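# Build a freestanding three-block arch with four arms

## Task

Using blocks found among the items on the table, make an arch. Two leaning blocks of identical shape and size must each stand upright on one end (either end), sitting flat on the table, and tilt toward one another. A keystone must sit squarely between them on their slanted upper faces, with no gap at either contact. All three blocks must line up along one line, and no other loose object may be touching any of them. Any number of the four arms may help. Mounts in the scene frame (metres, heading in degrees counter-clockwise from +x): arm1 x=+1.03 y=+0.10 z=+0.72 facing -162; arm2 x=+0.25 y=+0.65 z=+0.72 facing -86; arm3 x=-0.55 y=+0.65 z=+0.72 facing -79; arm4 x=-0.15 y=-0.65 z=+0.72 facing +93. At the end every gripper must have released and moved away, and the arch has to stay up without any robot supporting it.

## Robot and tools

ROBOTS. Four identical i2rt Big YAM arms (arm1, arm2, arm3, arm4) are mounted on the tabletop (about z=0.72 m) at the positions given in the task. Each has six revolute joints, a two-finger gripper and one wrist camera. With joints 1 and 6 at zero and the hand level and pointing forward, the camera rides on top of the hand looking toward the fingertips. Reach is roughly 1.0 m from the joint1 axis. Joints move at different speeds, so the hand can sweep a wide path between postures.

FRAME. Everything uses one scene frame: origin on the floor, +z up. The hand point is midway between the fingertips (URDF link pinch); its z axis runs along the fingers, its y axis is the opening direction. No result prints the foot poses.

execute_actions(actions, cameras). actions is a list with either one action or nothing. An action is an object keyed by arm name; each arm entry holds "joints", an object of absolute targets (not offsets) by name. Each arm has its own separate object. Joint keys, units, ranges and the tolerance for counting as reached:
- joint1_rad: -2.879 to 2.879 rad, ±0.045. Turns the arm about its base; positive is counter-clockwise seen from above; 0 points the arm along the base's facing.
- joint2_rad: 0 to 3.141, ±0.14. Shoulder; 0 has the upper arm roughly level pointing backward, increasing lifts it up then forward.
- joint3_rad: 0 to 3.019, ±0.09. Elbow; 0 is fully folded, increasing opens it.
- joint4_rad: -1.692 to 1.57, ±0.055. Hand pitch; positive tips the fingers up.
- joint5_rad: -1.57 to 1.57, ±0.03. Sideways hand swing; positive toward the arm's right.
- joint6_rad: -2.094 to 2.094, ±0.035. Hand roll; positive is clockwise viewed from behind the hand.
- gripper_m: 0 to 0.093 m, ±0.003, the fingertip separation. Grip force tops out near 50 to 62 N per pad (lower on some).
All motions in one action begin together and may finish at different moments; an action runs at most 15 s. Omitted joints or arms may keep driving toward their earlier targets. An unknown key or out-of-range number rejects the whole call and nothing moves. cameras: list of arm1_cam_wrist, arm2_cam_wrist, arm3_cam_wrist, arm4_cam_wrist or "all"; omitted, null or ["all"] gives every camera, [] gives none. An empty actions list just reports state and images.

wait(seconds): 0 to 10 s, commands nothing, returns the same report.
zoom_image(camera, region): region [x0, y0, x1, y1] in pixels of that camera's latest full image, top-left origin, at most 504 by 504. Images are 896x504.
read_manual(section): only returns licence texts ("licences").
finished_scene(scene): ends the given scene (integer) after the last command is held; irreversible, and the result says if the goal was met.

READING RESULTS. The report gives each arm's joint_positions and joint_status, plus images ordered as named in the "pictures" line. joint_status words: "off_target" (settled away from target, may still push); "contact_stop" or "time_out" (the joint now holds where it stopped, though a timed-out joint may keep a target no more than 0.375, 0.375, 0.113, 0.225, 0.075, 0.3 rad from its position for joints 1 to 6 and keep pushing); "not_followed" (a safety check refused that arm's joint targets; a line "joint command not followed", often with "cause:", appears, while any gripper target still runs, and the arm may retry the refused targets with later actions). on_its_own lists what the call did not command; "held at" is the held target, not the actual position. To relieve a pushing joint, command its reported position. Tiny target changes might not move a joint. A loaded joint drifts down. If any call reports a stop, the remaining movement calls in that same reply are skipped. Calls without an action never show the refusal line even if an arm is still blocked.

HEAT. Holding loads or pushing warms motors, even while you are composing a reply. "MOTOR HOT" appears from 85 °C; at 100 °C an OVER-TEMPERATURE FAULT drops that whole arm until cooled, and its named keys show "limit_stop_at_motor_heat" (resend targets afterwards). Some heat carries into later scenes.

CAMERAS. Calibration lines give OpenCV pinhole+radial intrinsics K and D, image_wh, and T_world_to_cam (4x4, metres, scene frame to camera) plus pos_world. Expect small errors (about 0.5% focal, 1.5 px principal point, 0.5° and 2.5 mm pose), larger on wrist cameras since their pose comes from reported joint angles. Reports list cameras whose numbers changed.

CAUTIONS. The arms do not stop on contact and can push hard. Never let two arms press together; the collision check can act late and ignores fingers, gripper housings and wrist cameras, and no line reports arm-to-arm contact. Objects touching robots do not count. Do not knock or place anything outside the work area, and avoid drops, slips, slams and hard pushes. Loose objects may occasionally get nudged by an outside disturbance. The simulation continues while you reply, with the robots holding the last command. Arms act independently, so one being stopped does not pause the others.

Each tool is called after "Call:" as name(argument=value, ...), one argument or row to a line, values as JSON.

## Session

Call:
execute_actions(
  actions=[],
)

Scene clock: 0.00 s.
Motor temperatures (°C, as the motors report them): arm1=[21 26 32 22 21 23] | arm2=[22 29 29 22 22 22] | arm3=[22 30 26 21 23 22] | arm4=[23 27 30 23 22 24]
arm1.joint_positions: joint1_rad=-0.403 joint2_rad=+0.281 joint3_rad=+1.589 joint4_rad=-1.406 joint5_rad=+0.029 joint6_rad=-0.748 gripper_m=+0.095
arm1.joint_status: not commanded
arm1.hand: x=+1.0110 y=+0.1010 z=+1.3986 quat_wxyz=(+0.285, -0.702, -0.234, +0.609) (m; scene frame)
arm2.joint_positions: joint1_rad=-0.061 joint2_rad=+0.404 joint3_rad=+1.644 joint4_rad=-1.486 joint5_rad=-0.148 joint6_rad=+0.444 gripper_m=+0.095
arm2.joint_status: not commanded
arm2.hand: x=+0.2766 y=+0.5970 z=+1.3699 quat_wxyz=(-0.546, -0.645, -0.446, +0.293) (m; scene frame)
arm3.joint_positions: joint1_rad=+0.621 joint2_rad=+0.656 joint3_rad=+1.652 joint4_rad=-1.576 joint5_rad=-0.095 joint6_rad=+0.294 gripper_m=+0.094
arm3.joint_status: not commanded
arm3.hand: x=-0.4129 y=+0.5408 z=+1.4218 quat_wxyz=(-0.471, -0.427, -0.768, +0.072) (m; scene frame)
arm4.joint_positions: joint1_rad=+0.139 joint2_rad=+0.408 joint3_rad=+1.486 joint4_rad=-1.610 joint5_rad=-0.261 joint6_rad=+0.577 gripper_m=+0.095
arm4.joint_status: not commanded
arm4.hand: x=-0.2091 y=-0.5627 z=+1.3617 quat_wxyz=(-0.099, +0.520, -0.694, -0.489) (m; scene frame)
pictures: arm1_cam_wrist, arm2_cam_wrist, arm3_cam_wrist, arm4_cam_wrist
camera_calibration (this result's frames):
arm1_cam_wrist: T_world_to_cam=[[0.0177677, 0.731664, 0.681434, -1.04165], [0.702846, 0.475595, -0.528978, -0.019321], [-0.71112, 0.488342, -0.505797, 1.50364], [0, 0, 0, 1]] pos_world=[1.10136, 0.0370362, 1.46013]
arm2_cam_wrist: T_world_to_cam=[[-0.90235, -0.00164298, -0.431001, 0.839157], [0.272336, 0.772901, -0.573113, 0.25232], [0.334062, -0.634525, -0.696979, 1.36423], [0, 0, 0, 1]] pos_world=[0.23276, 0.671998, 1.45712]
arm3_cam_wrist: T_world_to_cam=[[-0.733503, -0.61831, -0.282251, 0.433891], [-0.540412, 0.782394, -0.309538, -0.202655], [0.412222, -0.0745154, -0.908031, 1.62203], [0, 0, 0, 1]] pos_world=[-0.459892, 0.547701, 1.53259]
arm4_cam_wrist: T_world_to_cam=[[0.805723, 0.00363876, -0.592281, 0.981503], [-0.149671, -0.966276, -0.209545, -0.288272], [-0.573069, 0.257483, -0.778007, 1.20658], [0, 0, 0, 1]] pos_world=[-0.14251, -0.592796, 1.45965]
Images, in order (width x height): arm1_cam_wrist 896x504, arm2_cam_wrist 896x504, arm3_cam_wrist 896x504, arm4_cam_wrist 896x504.

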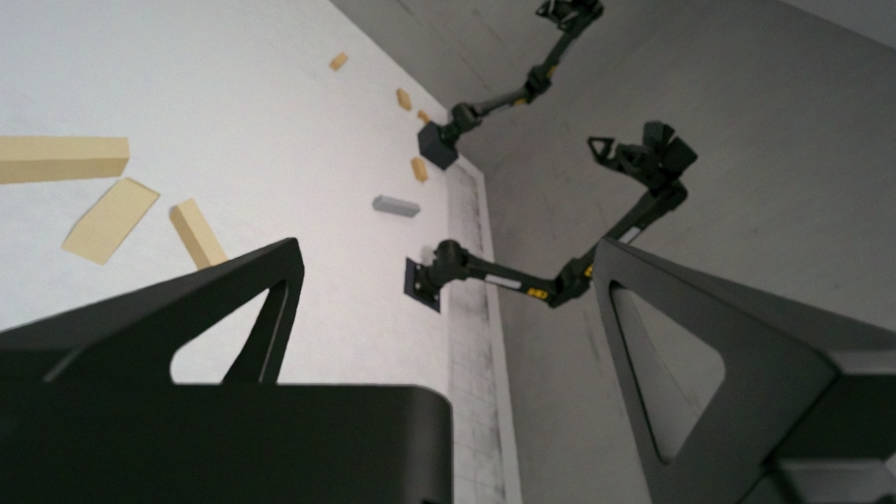

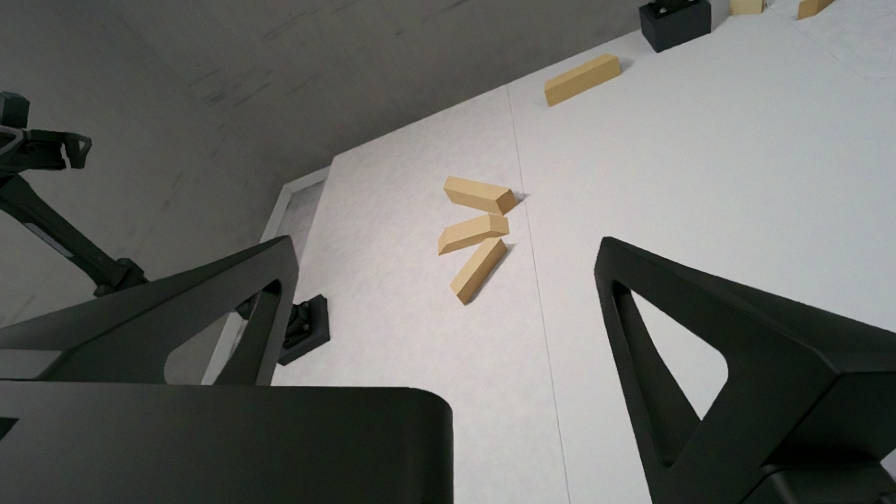

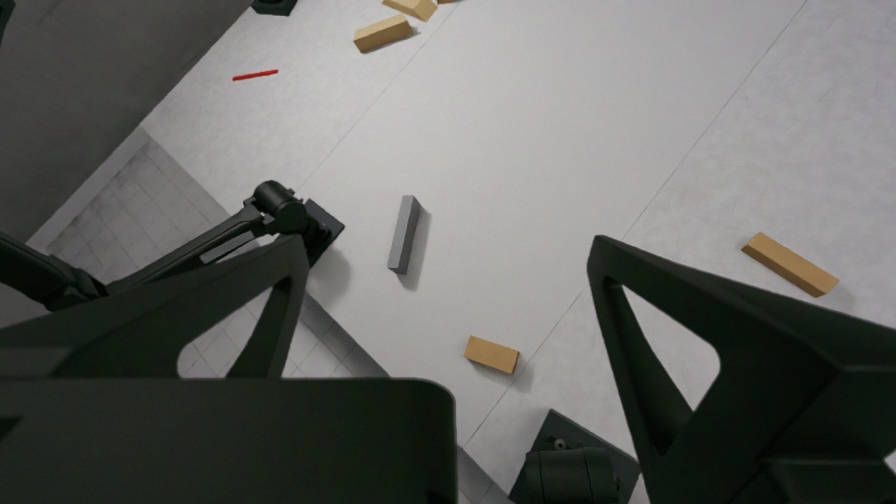

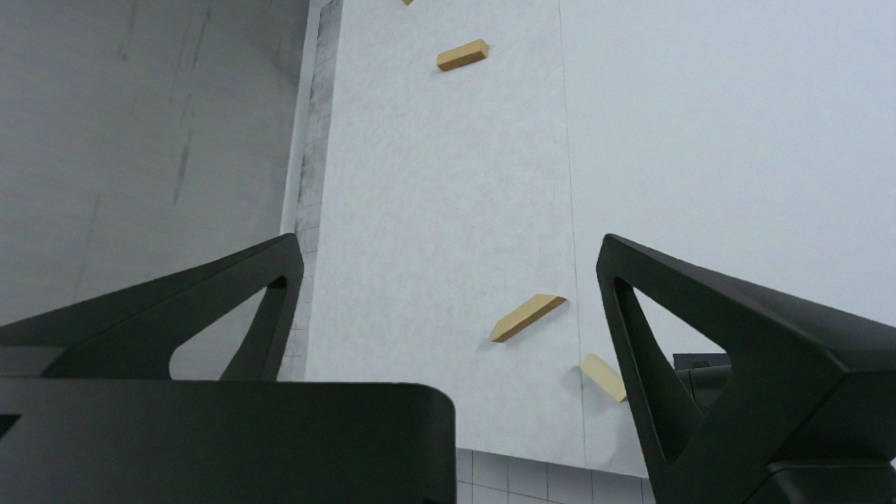

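Call:
execute_actions(
  actions=[
    {"arm1":{"joints":{"joint1_rad":0.1,"joint2_rad":1.0,"joint3_rad":1.6,"joint4_rad":-1.5,"joint5_rad":0,"joint6_rad":0}},"arm2":{"joints":{"joint1_rad":0.1,"joint2_rad":1.5,"joint3_rad":0.9,"joint4_rad":0.6,"joint5_rad":0,"joint6_rad":0}},"arm3":{"joints":{"joint1_rad":-0.15,"joint2_rad":2.0,"joint3_rad":2.4,"joint4_rad":-1.0,"joint5_rad":0,"joint6_rad":0}},"arm4":{"joints":{"joint1_rad":-1.45,"joint2_rad":0.5,"joint3_rad":1.1,"joint4_rad":-1.5,"joint5_rad":0,"joint6_rad":0}}},
  ],
)

Scene clock: 7.47 s.
Motor temperatures (°C, as the motors report them): arm1=[21 26 33 22 21 23] | arm2=[22 29 30 22 22 22] | arm3=[22 30 27 22 23 22] | arm4=[23 27 31 23 22 24]
arm1.joint_positions: joint1_rad=+0.090 joint2_rad=+0.991 joint3_rad=+1.572 joint4_rad=-1.494 joint5_rad=+0.003 joint6_rad=-0.010 gripper_m=+0.095
arm1.joint_status: all done
arm1.hand: x=+0.7172 y=-0.0386 z=+1.2515 quat_wxyz=(-0.058, -0.926, -0.197, +0.316) (m; scene frame)
arm2.joint_positions: joint1_rad=+0.091 joint2_rad=+1.491 joint3_rad=+0.878 joint4_rad=+0.578 joint5_rad=-0.004 joint6_rad=+0.011 gripper_m=+0.095
arm2.joint_status: all done
arm2.hand: x=+0.3227 y=+0.0416 z=+1.0169 quat_wxyz=(-0.523, -0.476, -0.534, +0.463) (m; scene frame)
arm3.joint_positions: joint1_rad=-0.155 joint2_rad=+1.989 joint3_rad=+2.367 joint4_rad=-1.002 joint5_rad=-0.002 joint6_rad=+0.007 gripper_m=+0.094
arm3.joint_status: all done
arm3.hand: x=-0.5325 y=-0.1399 z=+1.2664 quat_wxyz=(-0.327, -0.624, -0.634, +0.317) (m; scene frame)
arm4.joint_positions: joint1_rad=-1.445 joint2_rad=+0.504 joint3_rad=+1.106 joint4_rad=-1.516 joint5_rad=+0.001 joint6_rad=+0.011 gripper_m=+0.095
arm4.joint_status: all done
arm4.hand: x=+0.0344 y=-0.6229 z=+1.2003 quat_wxyz=(-0.324, +0.058, -0.944, -0.015) (m; scene frame)
pictures: arm1_cam_wrist, arm2_cam_wrist, arm3_cam_wrist, arm4_cam_wrist
camera_calibration (this result's frames):
arm1_cam_wrist: T_world_to_cam=[[-0.398502, 0.917084, 0.0124056, 0.308966], [0.916766, 0.398691, -0.0242118, -0.61233], [-0.0271502, 0.0017246, -0.99963, 1.39717], [0, 0, 0, 1]] pos_world=[0.72242, -0.0416264, 1.37799]
arm2_cam_wrist: T_world_to_cam=[[-0.992665, -0.120364, 0.0113366, 0.311984], [-0.0817504, 0.5992, -0.796415, 0.815351], [0.0890669, -0.7915, -0.604644, 0.742125], [0, 0, 0, 1]] pos_world=[0.310253, 0.136386, 1.09454]
arm3_cam_wrist: T_world_to_cam=[[-0.999953, -0.00880939, 0.00412184, -0.537907], [-0.00965223, 0.950942, -0.309217, 0.523013], [-0.00119562, -0.309243, -0.950982, 1.2809], [0, 0, 0, 1]] pos_world=[-0.531302, -0.105984, 1.38206]
arm4_cam_wrist: T_world_to_cam=[[0.100415, -0.994915, -0.00783935, -0.609312], [-0.994653, -0.100192, -0.0250265, 0.00327722], [0.0241138, 0.0103105, -0.999656, 1.32762], [0, 0, 0, 1]] pos_world=[0.03243, -0.619574, 1.32247]
Images, in order (width x height): arm1_cam_wrist 896x504, arm2_cam_wrist 896x504, arm3_cam_wrist 896x504, arm4_cam_wrist 896x504.

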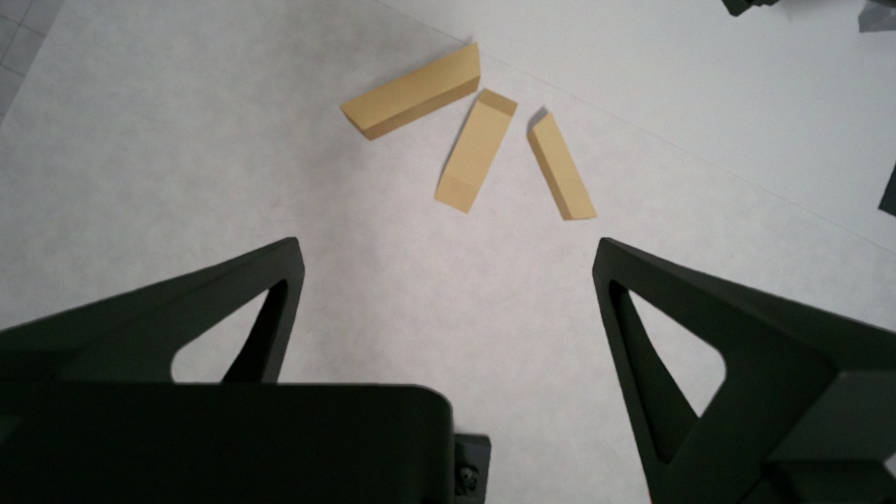

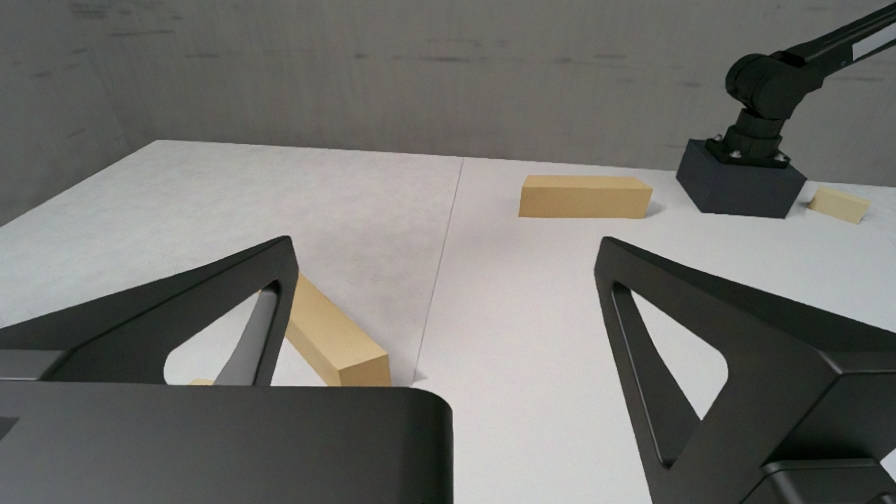

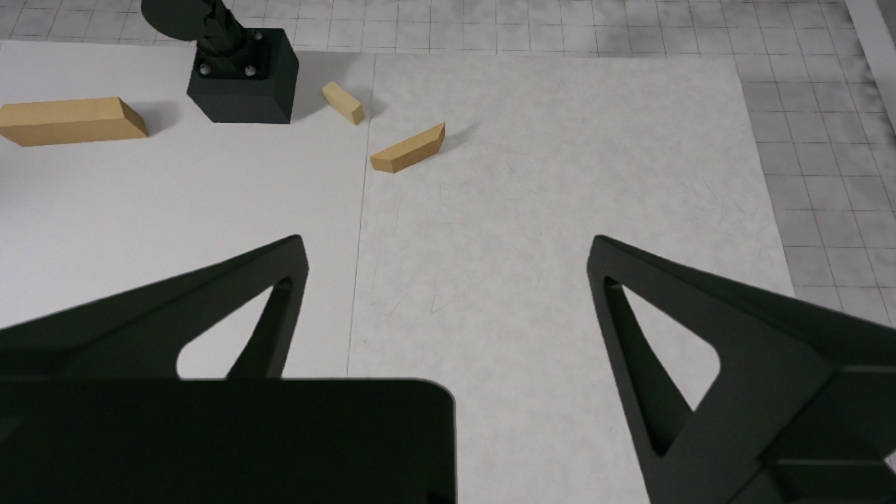

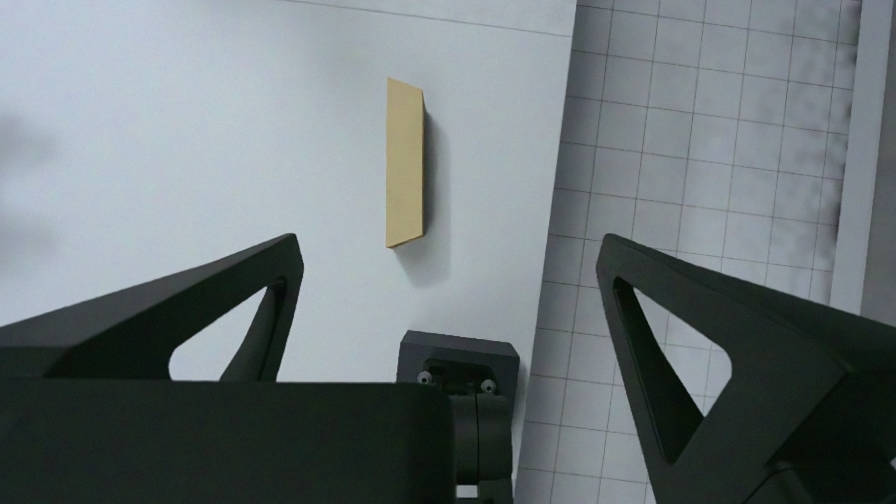

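Call:
zoom_image(
  camera="arm1_cam_wrist",
  region=[330, 30, 610, 240],
)

Call:
zoom_image(
  camera="arm4_cam_wrist",
  region=[330, 60, 500, 270],
)

Call:
zoom_image(
  camera="arm3_cam_wrist",
  region=[310, 70, 470, 190],
)

Region (330, 30, 610, 240) of arm1_cam_wrist's 896x504 image, scaled by 1.800, with more detail than that image has; it fills the top 378 rows of this view, and the rest is white.

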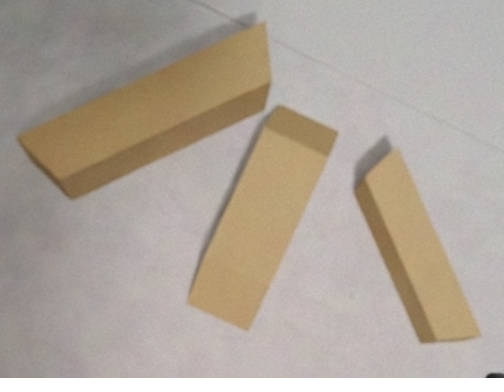

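Region (330, 60, 500, 270) of arm4_cam_wrist's 896x504 image, scaled by 2.400, with more detail than that image has; it fills the left 408 columns of this view, and the rest is white.

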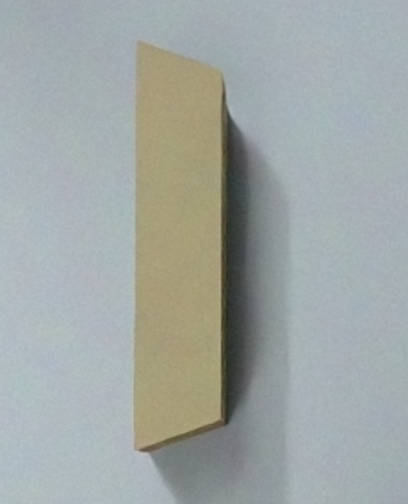

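Region (310, 70, 470, 190) of arm3_cam_wrist's 896x504 image, scaled by 3.150, with more detail than that image has; it fills the top 378 rows of this view, and the rest is white.

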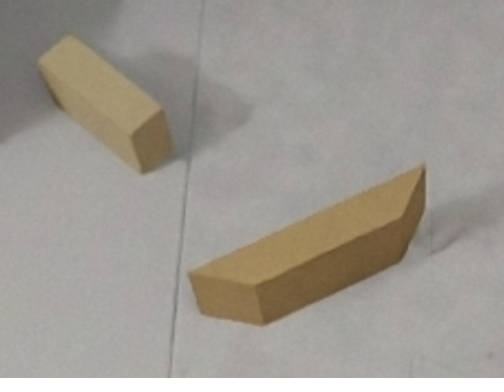

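Call:
execute_actions(
  actions=[
    {"arm1":{"joints":{"joint1_rad":0.02,"joint2_rad":1.68,"joint3_rad":1.29,"joint4_rad":-1.15,"joint6_rad":0.366}},"arm2":{"joints":{"joint1_rad":0.925,"joint2_rad":0.685,"joint3_rad":0.66,"joint4_rad":0.03}},"arm3":{"joints":{"joint1_rad":0.647,"joint2_rad":0.9,"joint3_rad":0.8,"joint4_rad":0.1}},"arm4":{"joints":{"joint1_rad":-1.262,"joint2_rad":1.327,"joint3_rad":0.78,"joint4_rad":-1.0,"joint6_rad":0.225}}},
  ],
  cameras=["arm1_cam_wrist","arm4_cam_wrist"],
)

Scene clock: 86.63 s.
Motor temperatures (°C, as the motors report them): arm1=[21 25 40 22 21 23] | arm2=[22 30 38 23 22 22] | arm3=[22 34 34 22 23 22] | arm4=[23 27 35 23 22 24]
arm1.joint_positions: joint1_rad=+0.027 joint2_rad=+1.690 joint3_rad=+1.263 joint4_rad=-1.158 joint5_rad=+0.002 joint6_rad=+0.355 gripper_m=+0.095
arm1.joint_status: all done
arm1.hand: x=+0.5793 y=-0.0610 z=+0.8462 quat_wxyz=(+0.008, -1.000, +0.006, -0.006) (m; scene frame)
arm2.joint_positions: joint1_rad=+0.917 joint2_rad=+0.679 joint3_rad=+0.653 joint4_rad=+0.042 joint5_rad=-0.001 joint6_rad=+0.010 gripper_m=+0.095
arm2.joint_status: all done
arm2.hand: x=+0.5735 y=+0.4220 z=+1.1420 quat_wxyz=(-0.678, -0.216, -0.667, +0.222) (m; scene frame)
arm3.joint_positions: joint1_rad=+0.636 joint2_rad=+0.909 joint3_rad=+0.789 joint4_rad=+0.085 joint5_rad=-0.003 joint6_rad=+0.003 gripper_m=+0.094
arm3.joint_status: all done
arm3.hand: x=-0.2099 y=+0.3309 z=+1.2364 quat_wxyz=(-0.646, -0.266, -0.669, +0.255) (m; scene frame)
arm4.joint_positions: joint1_rad=-1.264 joint2_rad=+1.326 joint3_rad=+0.789 joint4_rad=-1.014 joint5_rad=+0.001 joint6_rad=+0.214 gripper_m=+0.095
arm4.joint_status: all done
arm4.hand: x=+0.1629 y=-0.5512 z=+0.8786 quat_wxyz=(-0.012, +0.048, -0.999, +0.005) (m; scene frame)
pictures: arm1_cam_wrist, arm4_cam_wrist
camera_calibration (this result's frames):
arm1_cam_wrist: T_world_to_cam=[[0.0177291, 0.999745, 0.0140183, 0.0421469], [0.80077, -0.0225933, 0.598546, -0.972273], [0.59871, 0.000613716, -0.800966, 0.457594], [0, 0, 0, 1]] pos_world=[0.503853, -0.0643838, 0.947876]
arm4_cam_wrist: T_world_to_cam=[[0.0716072, -0.99739, 0.00920057, -0.565069], [-0.816499, -0.0533172, 0.574879, -0.400033], [-0.572889, -0.0486778, -0.818186, 0.90738], [0, 0, 0, 1]] pos_world=[0.233664, -0.540754, 0.977575]
Images, in order (width x height): arm1_cam_wrist 896x504, arm4_cam_wrist 896x504.

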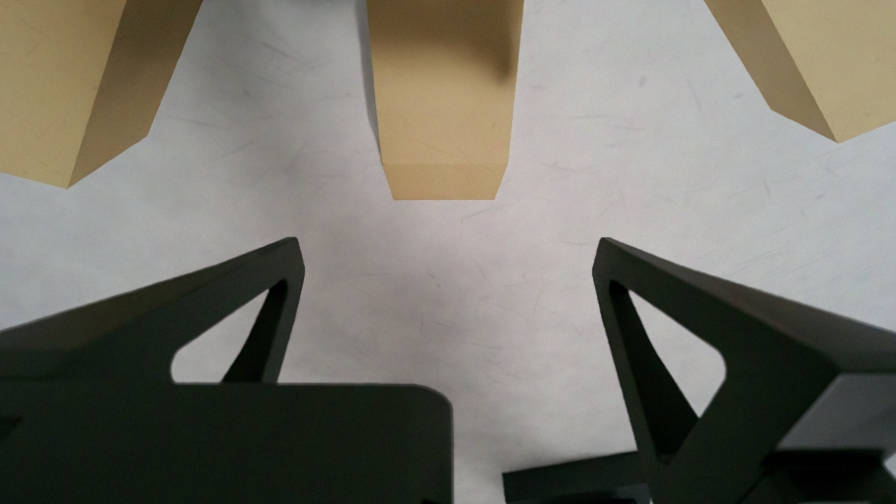

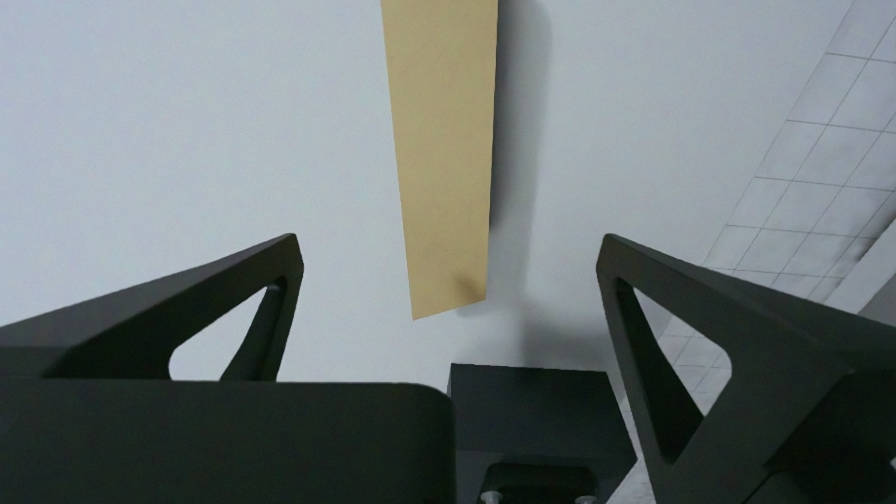

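Call:
execute_actions(
  actions=[
    {"arm1":{"joints":{"joint2_rad":1.815,"joint3_rad":1.165,"joint4_rad":-0.885}},"arm4":{"joints":{"joint2_rad":1.59,"joint3_rad":0.645,"joint4_rad":-0.61,"joint6_rad":0.18}}},
  ],
  cameras=["arm1_cam_wrist","arm4_cam_wrist"],
)

Scene clock: 94.03 s.
Motor temperatures (°C, as the motors report them): arm1=[21 26 40 22 21 23] | arm2=[22 30 39 23 22 22] | arm3=[22 33 34 22 23 22] | arm4=[23 27 35 23 22 24]
arm1.joint_positions: joint1_rad=+0.027 joint2_rad=+1.827 joint3_rad=+1.149 joint4_rad=-0.893 joint5_rad=+0.002 joint6_rad=+0.356 gripper_m=+0.095
arm1.joint_status: all done
arm1.hand: x=+0.5771 y=-0.0608 z=+0.7460 quat_wxyz=(+0.006, -1.000, +0.006, +0.001) (m; scene frame)
arm2.joint_positions: joint1_rad=+0.917 joint2_rad=+0.679 joint3_rad=+0.653 joint4_rad=+0.042 joint5_rad=-0.001 joint6_rad=+0.010 gripper_m=+0.095
arm2.joint_status: not commanded
arm2.hand: x=+0.5735 y=+0.4220 z=+1.1420 quat_wxyz=(-0.678, -0.216, -0.667, +0.222) (m; scene frame)
arm3.joint_positions: joint1_rad=+0.636 joint2_rad=+0.909 joint3_rad=+0.789 joint4_rad=+0.085 joint5_rad=-0.003 joint6_rad=+0.003 gripper_m=+0.094
arm3.joint_status: not commanded
arm3.hand: x=-0.2099 y=+0.3309 z=+1.2364 quat_wxyz=(-0.646, -0.266, -0.669, +0.255) (m; scene frame)
arm4.joint_positions: joint1_rad=-1.264 joint2_rad=+1.597 joint3_rad=+0.644 joint4_rad=-0.625 joint5_rad=+0.001 joint6_rad=+0.192 gripper_m=+0.095
arm4.joint_status: all done
arm4.hand: x=+0.1547 y=-0.5558 z=+0.7558 quat_wxyz=(+0.001, +0.059, -0.998, +0.008) (m; scene frame)
pictures: arm1_cam_wrist, arm4_cam_wrist
camera_calibration (this result's frames):
arm1_cam_wrist: T_world_to_cam=[[0.0181308, 0.999792, 0.00930555, 0.0466619], [0.808231, -0.0201345, 0.588522, -0.907178], [0.588587, -0.00314931, -0.808428, 0.38982], [0, 0, 0, 1]] pos_world=[0.50292, -0.0636902, 0.848601]
arm4_cam_wrist: T_world_to_cam=[[0.0935688, -0.995498, 0.0151059, -0.574721], [-0.801009, -0.0662601, 0.594974, -0.361189], [-0.591295, -0.067771, -0.803603, 0.783272], [0, 0, 0, 1]] pos_world=[0.227605, -0.542983, 0.85302]
Images, in order (width x height): arm1_cam_wrist 896x504, arm4_cam_wrist 896x504.

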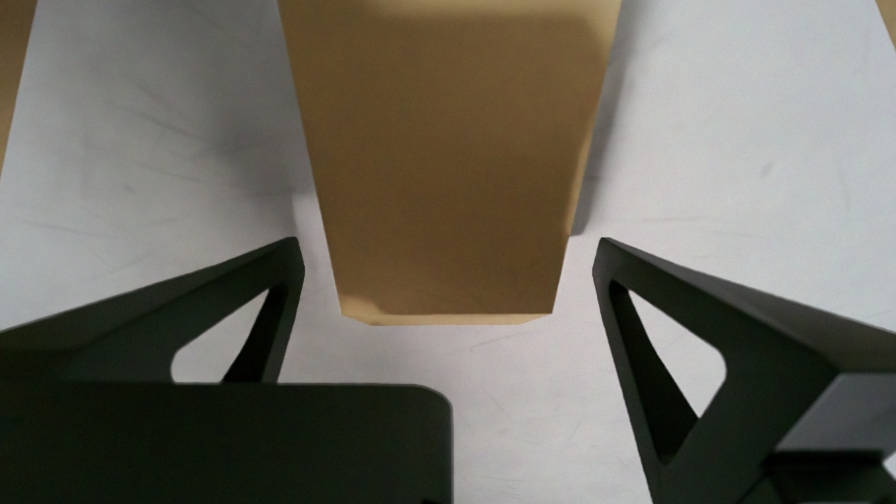

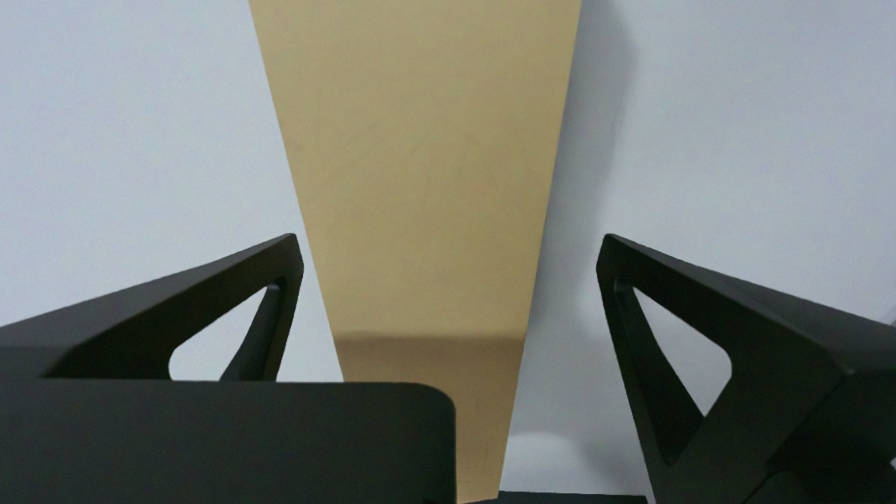

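Call:
execute_actions(
  actions=[
    {"arm1":{"joints":{"gripper_m":0}},"arm4":{"joints":{"gripper_m":0}}},
  ],
  cameras=[],
)

Call:
execute_actions(
  actions=[
    {"arm1":{"joints":{"joint2_rad":1.3,"joint3_rad":1.05}},"arm4":{"joints":{"joint2_rad":1.1,"joint3_rad":0.8}}},
  ],
  cameras=[],
)

Call:
execute_actions(
  actions=[
    {"arm1":{"joints":{"joint1_rad":-0.945,"joint2_rad":0.94,"joint3_rad":0.61,"joint4_rad":0.36,"joint6_rad":-0.01}},"arm4":{"joints":{"joint1_rad":-0.082,"joint2_rad":1.7,"joint3_rad":1.2,"joint4_rad":0.6,"joint5_rad":0.705,"joint6_rad":0.35}}},
  ],
)

Scene clock: 102.63 s.
Motor temperatures (°C, as the motors report them): arm1=[21 27 39 22 21 23] | arm2=[22 29 39 23 22 22] | arm3=[22 32 34 22 23 22] | arm4=[23 27 34 23 22 24]
arm1.joint_positions: joint1_rad=+0.027 joint2_rad=+1.827 joint3_rad=+1.149 joint4_rad=-0.893 joint5_rad=+0.001 joint6_rad=+0.358 gripper_m=+0.060
arm1.joint_status: gripper_m off_target (ended at +0.060, target +0.000)
arm1.hand: x=+0.5769 y=-0.0610 z=+0.7460 quat_wxyz=(+0.005, -1.000, +0.007, +0.001) (m; scene frame)
arm2.joint_positions: joint1_rad=+0.917 joint2_rad=+0.679 joint3_rad=+0.653 joint4_rad=+0.042 joint5_rad=-0.001 joint6_rad=+0.010 gripper_m=+0.095
arm2.joint_status: not commanded
arm2.hand: x=+0.5735 y=+0.4220 z=+1.1420 quat_wxyz=(-0.678, -0.216, -0.667, +0.222) (m; scene frame)
arm3.joint_positions: joint1_rad=+0.636 joint2_rad=+0.909 joint3_rad=+0.789 joint4_rad=+0.085 joint5_rad=-0.003 joint6_rad=+0.003 gripper_m=+0.094
arm3.joint_status: not commanded
arm3.hand: x=-0.2099 y=+0.3309 z=+1.2364 quat_wxyz=(-0.646, -0.266, -0.669, +0.255) (m; scene frame)
arm4.joint_positions: joint1_rad=-1.264 joint2_rad=+1.596 joint3_rad=+0.644 joint4_rad=-0.623 joint5_rad=-0.001 joint6_rad=+0.190 gripper_m=+0.047
arm4.joint_status: gripper_m off_target (ended at +0.047, target +0.000)
arm4.hand: x=+0.1552 y=-0.5553 z=+0.7561 quat_wxyz=(-0.001, +0.060, -0.998, +0.007) (m; scene frame)
pictures: none
No camera images: the call's "cameras" was empty. Leave "cameras" out to get every camera's image.

Scene clock: 104.07 s.
Motor temperatures (°C, as the motors report them): arm1=[21 27 39 22 21 23] | arm2=[22 29 39 23 22 22] | arm3=[22 32 34 22 23 22] | arm4=[23 27 35 23 22 24]
arm1.joint_positions: joint1_rad=+0.027 joint2_rad=+1.311 joint3_rad=+1.013 joint4_rad=-0.891 joint5_rad=+0.001 joint6_rad=+0.358 gripper_m=+0.060
arm1.joint_status: all done
arm1.hand: x=+0.6092 y=-0.0513 z=+0.9255 quat_wxyz=(-0.060, -0.982, +0.006, +0.179) (m; scene frame)
arm2.joint_positions: joint1_rad=+0.917 joint2_rad=+0.679 joint3_rad=+0.653 joint4_rad=+0.042 joint5_rad=-0.001 joint6_rad=+0.010 gripper_m=+0.095
arm2.joint_status: not commanded
arm2.hand: x=+0.5735 y=+0.4220 z=+1.1420 quat_wxyz=(-0.678, -0.216, -0.667, +0.222) (m; scene frame)
arm3.joint_positions: joint1_rad=+0.636 joint2_rad=+0.909 joint3_rad=+0.789 joint4_rad=+0.085 joint5_rad=-0.003 joint6_rad=+0.003 gripper_m=+0.094
arm3.joint_status: not commanded
arm3.hand: x=-0.2099 y=+0.3309 z=+1.2364 quat_wxyz=(-0.646, -0.266, -0.669, +0.255) (m; scene frame)
arm4.joint_positions: joint1_rad=-1.264 joint2_rad=+1.107 joint3_rad=+0.755 joint4_rad=-0.622 joint5_rad=-0.001 joint6_rad=+0.190 gripper_m=+0.047
arm4.joint_status: all done
arm4.hand: x=+0.2396 y=-0.5248 z=+0.9703 quat_wxyz=(-0.287, +0.060, -0.954, -0.066) (m; scene frame)
pictures: none
No camera images: the call's "cameras" was empty. Leave "cameras" out to get every camera's image.

Scene clock: 105.93 s.
Motor temperatures (°C, as the motors report them): arm1=[21 27 39 22 21 23] | arm2=[22 29 39 23 22 22] | arm3=[22 32 34 22 23 22] | arm4=[23 28 36 23 22 24]
arm1.joint_positions: joint1_rad=-0.941 joint2_rad=+0.955 joint3_rad=+0.583 joint4_rad=+0.327 joint5_rad=+0.001 joint6_rad=+0.000 gripper_m=+0.060
arm1.joint_status: all done
arm1.hand: x=+0.6578 y=+0.3666 z=+1.0852 quat_wxyz=(+0.216, -0.686, +0.220, +0.659) (m; scene frame)
arm2.joint_positions: joint1_rad=+0.917 joint2_rad=+0.679 joint3_rad=+0.653 joint4_rad=+0.042 joint5_rad=-0.001 joint6_rad=+0.010 gripper_m=+0.095
arm2.joint_status: not commanded
arm2.hand: x=+0.5735 y=+0.4220 z=+1.1420 quat_wxyz=(-0.678, -0.216, -0.667, +0.222) (m; scene frame)
arm3.joint_positions: joint1_rad=+0.636 joint2_rad=+0.909 joint3_rad=+0.789 joint4_rad=+0.085 joint5_rad=-0.003 joint6_rad=+0.003 gripper_m=+0.094
arm3.joint_status: not commanded
arm3.hand: x=-0.2099 y=+0.3309 z=+1.2364 quat_wxyz=(-0.646, -0.266, -0.669, +0.255) (m; scene frame)
arm4.joint_positions: joint1_rad=-0.084 joint2_rad=+1.730 joint3_rad=+1.149 joint4_rad=+0.558 joint5_rad=+0.704 joint6_rad=+0.339 gripper_m=+0.047
arm4.joint_status: all done
arm4.hand: x=+0.0140 y=+0.0141 z=+1.0761 quat_wxyz=(-0.596, +0.168, -0.695, -0.364) (m; scene frame)
pictures: arm1_cam_wrist, arm2_cam_wrist, arm3_cam_wrist, arm4_cam_wrist
camera_calibration (this result's frames):
arm1_cam_wrist: T_world_to_cam=[[0.5841, 0.811681, 0.00127929, -0.679895], [0.503308, -0.360952, -0.785108, 0.65278], [-0.636796, 0.459225, -0.619358, 1.04922], [0, 0, 0, 1]] pos_world=[0.736714, 0.305653, 1.16321]
arm2_cam_wrist: T_world_to_cam=[[-0.586993, -0.80939, 0.0180867, 0.65567], [-0.469977, 0.32248, -0.821662, 1.07577], [0.659212, -0.49081, -0.569688, 0.602661], [0, 0, 0, 1]] pos_world=[0.493181, 0.479569, 1.21539]
arm3_cam_wrist: T_world_to_cam=[[-0.69522, -0.718797, -0.000454216, 0.0935689], [-0.444988, 0.430889, -0.785061, 0.738158], [0.564495, -0.545588, -0.619419, 1.18539], [0, 0, 0, 1]] pos_world=[-0.275626, 0.395929, 1.3138]
arm4_cam_wrist: T_world_to_cam=[[0.66377, -0.671631, -0.329124, 0.358812], [-0.618711, -0.245818, -0.74617, 0.816553], [0.420246, 0.698918, -0.578712, 0.729104], [0, 0, 0, 1]] pos_world=[-0.0393618, -0.0678707, 1.14932]
Images, in order (width x height): arm1_cam_wrist 896x504, arm2_cam_wrist 896x504, arm3_cam_wrist 896x504, arm4_cam_wrist 896x504.

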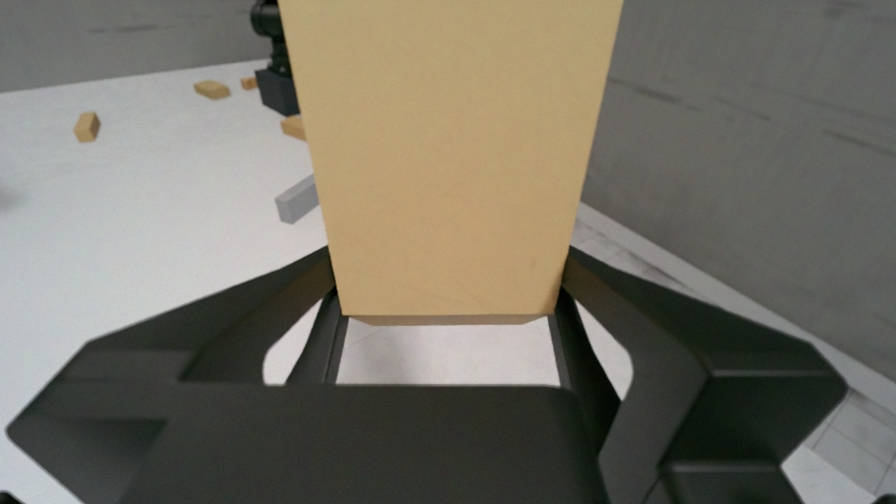

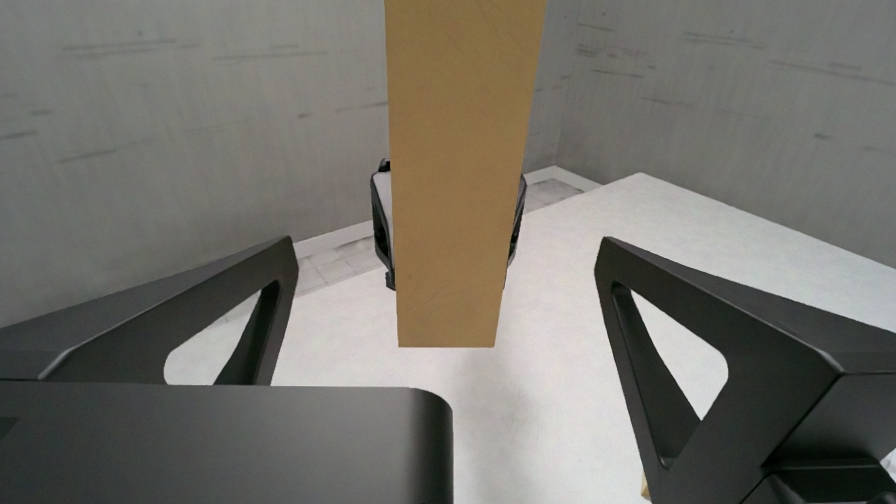

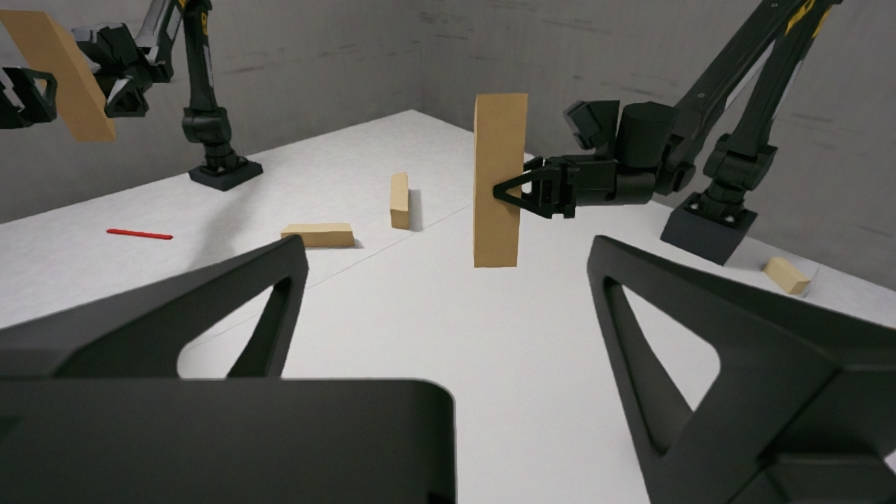

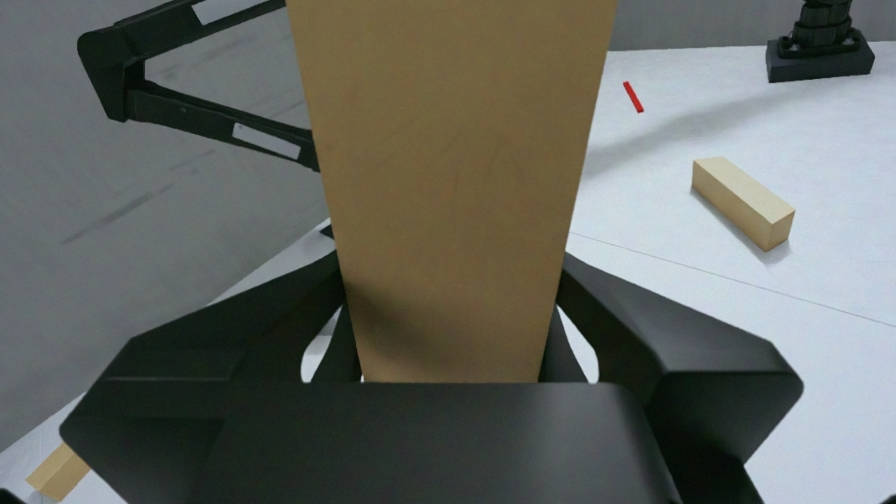

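Call:
execute_actions(
  actions=[
    {"arm1":{"joints":{"joint4_rad":0.405}},"arm2":{"joints":{"joint2_rad":0.99,"joint3_rad":0.80,"joint4_rad":0.24,"joint6_rad":0.06}},"arm4":{"joints":{"joint2_rad":2.29,"joint3_rad":1.52,"joint4_rad":0.92}}},
  ],
  cameras=["arm1_cam_wrist","arm2_cam_wrist","arm3_cam_wrist"],
)

Scene clock: 117.63 s.
Motor temperatures (°C, as the motors report them): arm1=[21 26 41 22 21 23] | arm2=[22 29 40 23 22 22] | arm3=[22 31 34 22 23 22] | arm4=[23 31 39 23 22 24]
arm1.joint_positions: joint1_rad=-0.941 joint2_rad=+0.955 joint3_rad=+0.583 joint4_rad=+0.372 joint5_rad=+0.001 joint6_rad=+0.000 gripper_m=+0.060
arm1.joint_status: all done
arm1.hand: x=+0.6576 y=+0.3667 z=+1.0963 quat_wxyz=(+0.221, -0.671, +0.215, +0.675) (m; scene frame)
arm2.joint_positions: joint1_rad=+0.917 joint2_rad=+0.997 joint3_rad=+0.761 joint4_rad=+0.219 joint5_rad=-0.001 joint6_rad=+0.049 gripper_m=+0.095
arm2.joint_status: all done
arm2.hand: x=+0.6487 y=+0.3667 z=+1.1186 quat_wxyz=(-0.671, -0.233, -0.673, +0.205) (m; scene frame)
arm3.joint_positions: joint1_rad=+0.636 joint2_rad=+0.909 joint3_rad=+0.789 joint4_rad=+0.085 joint5_rad=-0.003 joint6_rad=+0.003 gripper_m=+0.094
arm3.joint_status: not commanded
arm3.hand: x=-0.2099 y=+0.3309 z=+1.2364 quat_wxyz=(-0.646, -0.266, -0.669, +0.255) (m; scene frame)
arm4.joint_positions: joint1_rad=-0.084 joint2_rad=+2.318 joint3_rad=+1.471 joint4_rad=+0.882 joint5_rad=+0.705 joint6_rad=+0.340 gripper_m=+0.047
arm4.joint_status: all done
arm4.hand: x=+0.0244 y=+0.1245 z=+0.8778 quat_wxyz=(-0.602, +0.152, -0.683, -0.384) (m; scene frame)
pictures: arm1_cam_wrist, arm2_cam_wrist, arm3_cam_wrist
camera_calibration (this result's frames):
arm1_cam_wrist: T_world_to_cam=[[0.583895, 0.811828, 0.00134995, -0.67983], [0.474263, -0.339756, -0.812182, 0.702585], [-0.658894, 0.474869, -0.583402, 1.02531], [0, 0, 0, 1]] pos_world=[0.73931, 0.303724, 1.16971]
arm2_cam_wrist: T_world_to_cam=[[-0.587293, -0.809104, -0.0209205, 0.699243], [-0.473263, 0.36426, -0.802083, 1.07461], [0.656589, -0.461157, -0.596846, 0.533876], [0, 0, 0, 1]] pos_world=[0.568695, 0.420524, 1.19519]
arm3_cam_wrist: T_world_to_cam=[[-0.69522, -0.718797, -0.000454216, 0.0935689], [-0.444988, 0.430889, -0.785061, 0.738158], [0.564495, -0.545588, -0.619419, 1.18539], [0, 0, 0, 1]] pos_world=[-0.275626, 0.395929, 1.3138]
Images, in order (width x height): arm1_cam_wrist 896x504, arm2_cam_wrist 896x504, arm3_cam_wrist 896x504.

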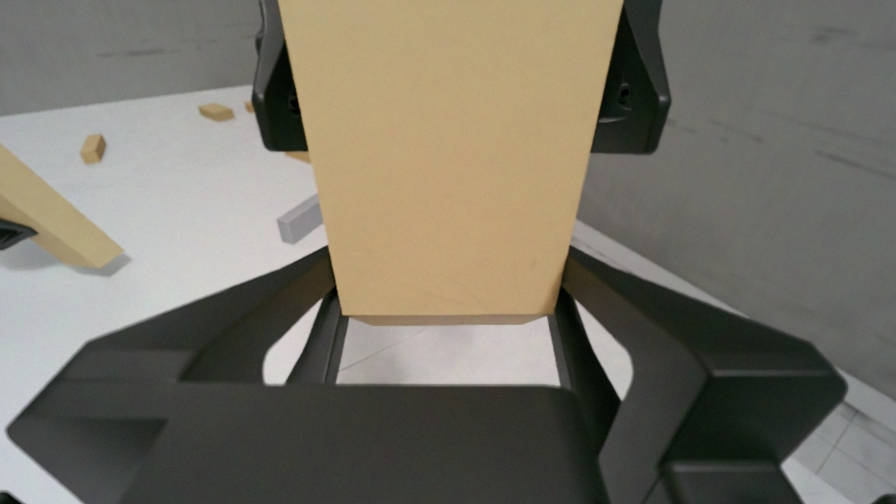

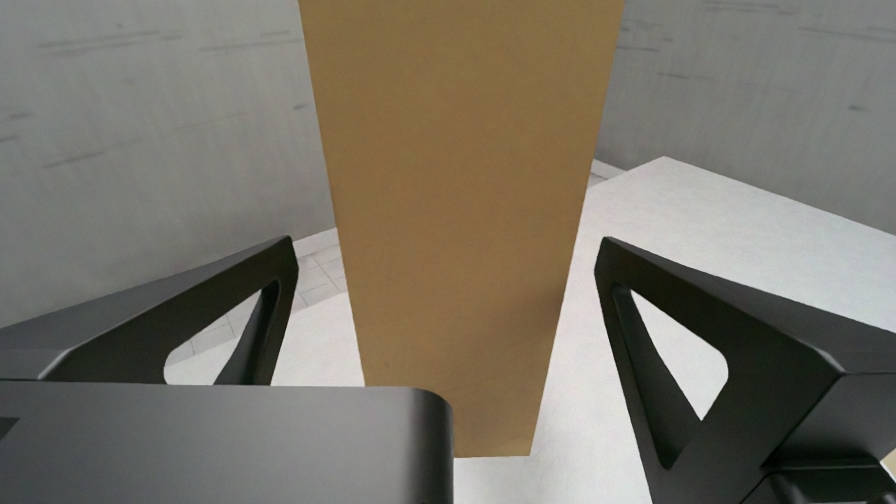

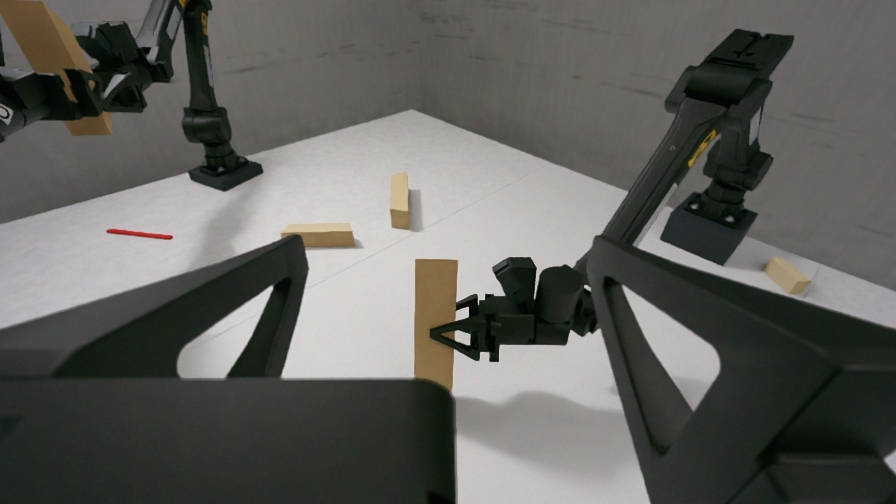

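Call:
execute_actions(
  actions=[
    {"arm2":{"joints":{"gripper_m":0}}},
  ],
  cameras=[],
)

Call:
execute_actions(
  actions=[
    {"arm1":{"joints":{"gripper_m":0.093,"joint4_rad":0.375}}},
  ],
  cameras=["arm1_cam_wrist","arm2_cam_wrist"],
)

Scene clock: 124.30 s.
Motor temperatures (°C, as the motors report them): arm1=[21 25 42 23 21 23] | arm2=[22 29 42 23 22 22] | arm3=[22 31 34 22 23 22] | arm4=[23 33 40 24 22 24]
arm1.joint_positions: joint1_rad=-0.943 joint2_rad=+0.955 joint3_rad=+0.583 joint4_rad=+0.374 joint5_rad=+0.006 joint6_rad=-0.003 gripper_m=+0.060
arm1.joint_status: not commanded
arm1.hand: x=+0.6584 y=+0.3680 z=+1.0966 quat_wxyz=(+0.224, -0.670, +0.216, +0.674) (m; scene frame)
arm2.joint_positions: joint1_rad=+0.917 joint2_rad=+0.997 joint3_rad=+0.761 joint4_rad=+0.221 joint5_rad=+0.004 joint6_rad=+0.049 gripper_m=+0.061
arm2.joint_status: gripper_m off_target (ended at +0.061, target +0.000)
arm2.hand: x=+0.6480 y=+0.3658 z=+1.1190 quat_wxyz=(-0.671, -0.235, -0.672, +0.207) (m; scene frame)
arm3.joint_positions: joint1_rad=+0.636 joint2_rad=+0.909 joint3_rad=+0.789 joint4_rad=+0.085 joint5_rad=-0.003 joint6_rad=+0.003 gripper_m=+0.094
arm3.joint_status: not commanded
arm3.hand: x=-0.2099 y=+0.3309 z=+1.2364 quat_wxyz=(-0.646, -0.266, -0.669, +0.255) (m; scene frame)
arm4.joint_positions: joint1_rad=-0.084 joint2_rad=+2.318 joint3_rad=+1.471 joint4_rad=+0.882 joint5_rad=+0.705 joint6_rad=+0.340 gripper_m=+0.047
arm4.joint_status: not commanded
arm4.hand: x=+0.0244 y=+0.1245 z=+0.8778 quat_wxyz=(-0.602, +0.152, -0.683, -0.384) (m; scene frame)
pictures: none
No camera images: the call's "cameras" was empty. Leave "cameras" out to get every camera's image.

Scene clock: 125.03 s.
Motor temperatures (°C, as the motors report them): arm1=[21 25 42 23 21 23] | arm2=[22 29 42 23 22 22] | arm3=[22 31 34 22 23 22] | arm4=[23 33 40 24 22 24]
arm1.joint_positions: joint1_rad=-0.943 joint2_rad=+0.949 joint3_rad=+0.583 joint4_rad=+0.372 joint5_rad=+0.004 joint6_rad=-0.003 gripper_m=+0.093
arm1.joint_status: all done
arm1.hand: x=+0.6592 y=+0.3669 z=+1.0984 quat_wxyz=(+0.224, -0.669, +0.215, +0.675) (m; scene frame)
arm2.joint_positions: joint1_rad=+0.917 joint2_rad=+0.998 joint3_rad=+0.761 joint4_rad=+0.221 joint5_rad=+0.003 joint6_rad=+0.049 gripper_m=+0.061
arm2.joint_status: not commanded
arm2.hand: x=+0.6484 y=+0.3658 z=+1.1184 quat_wxyz=(-0.671, -0.235, -0.673, +0.207) (m; scene frame)
arm3.joint_positions: joint1_rad=+0.636 joint2_rad=+0.909 joint3_rad=+0.789 joint4_rad=+0.085 joint5_rad=-0.003 joint6_rad=+0.003 gripper_m=+0.094
arm3.joint_status: not commanded
arm3.hand: x=-0.2099 y=+0.3309 z=+1.2364 quat_wxyz=(-0.646, -0.266, -0.669, +0.255) (m; scene frame)
arm4.joint_positions: joint1_rad=-0.084 joint2_rad=+2.318 joint3_rad=+1.471 joint4_rad=+0.882 joint5_rad=+0.705 joint6_rad=+0.340 gripper_m=+0.047
arm4.joint_status: not commanded
arm4.hand: x=+0.0244 y=+0.1245 z=+0.8778 quat_wxyz=(-0.602, +0.152, -0.683, -0.384) (m; scene frame)
pictures: arm1_cam_wrist, arm2_cam_wrist
camera_calibration (this result's frames):
arm1_cam_wrist: T_world_to_cam=[[0.5873, 0.809357, 0.00436663, -0.685627], [0.471248, -0.337559, -0.81485, 0.707775], [-0.658031, 0.480619, -0.579656, 1.0207], [0, 0, 0, 1]] pos_world=[0.740785, 0.303264, 1.17138]
arm2_cam_wrist: T_world_to_cam=[[-0.590979, -0.806397, -0.0216201, 0.700511], [-0.470972, 0.366669, -0.802334, 1.0726], [0.654927, -0.46398, -0.596484, 0.535261], [0, 0, 0, 1]] pos_world=[0.568593, 0.419952, 1.195]
Images, in order (width x height): arm1_cam_wrist 896x504, arm2_cam_wrist 896x504.

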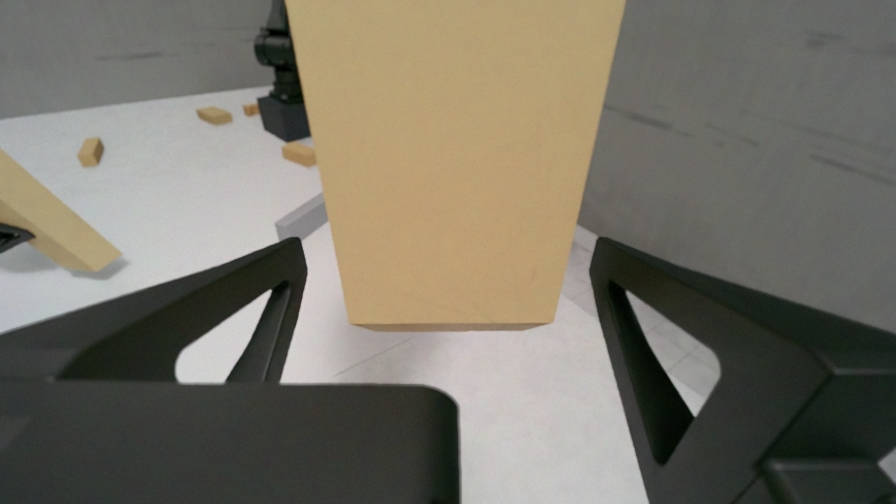

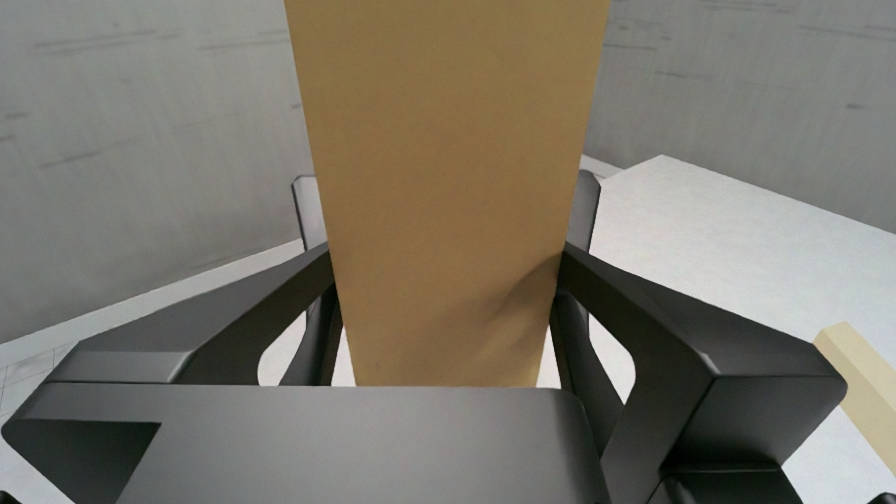

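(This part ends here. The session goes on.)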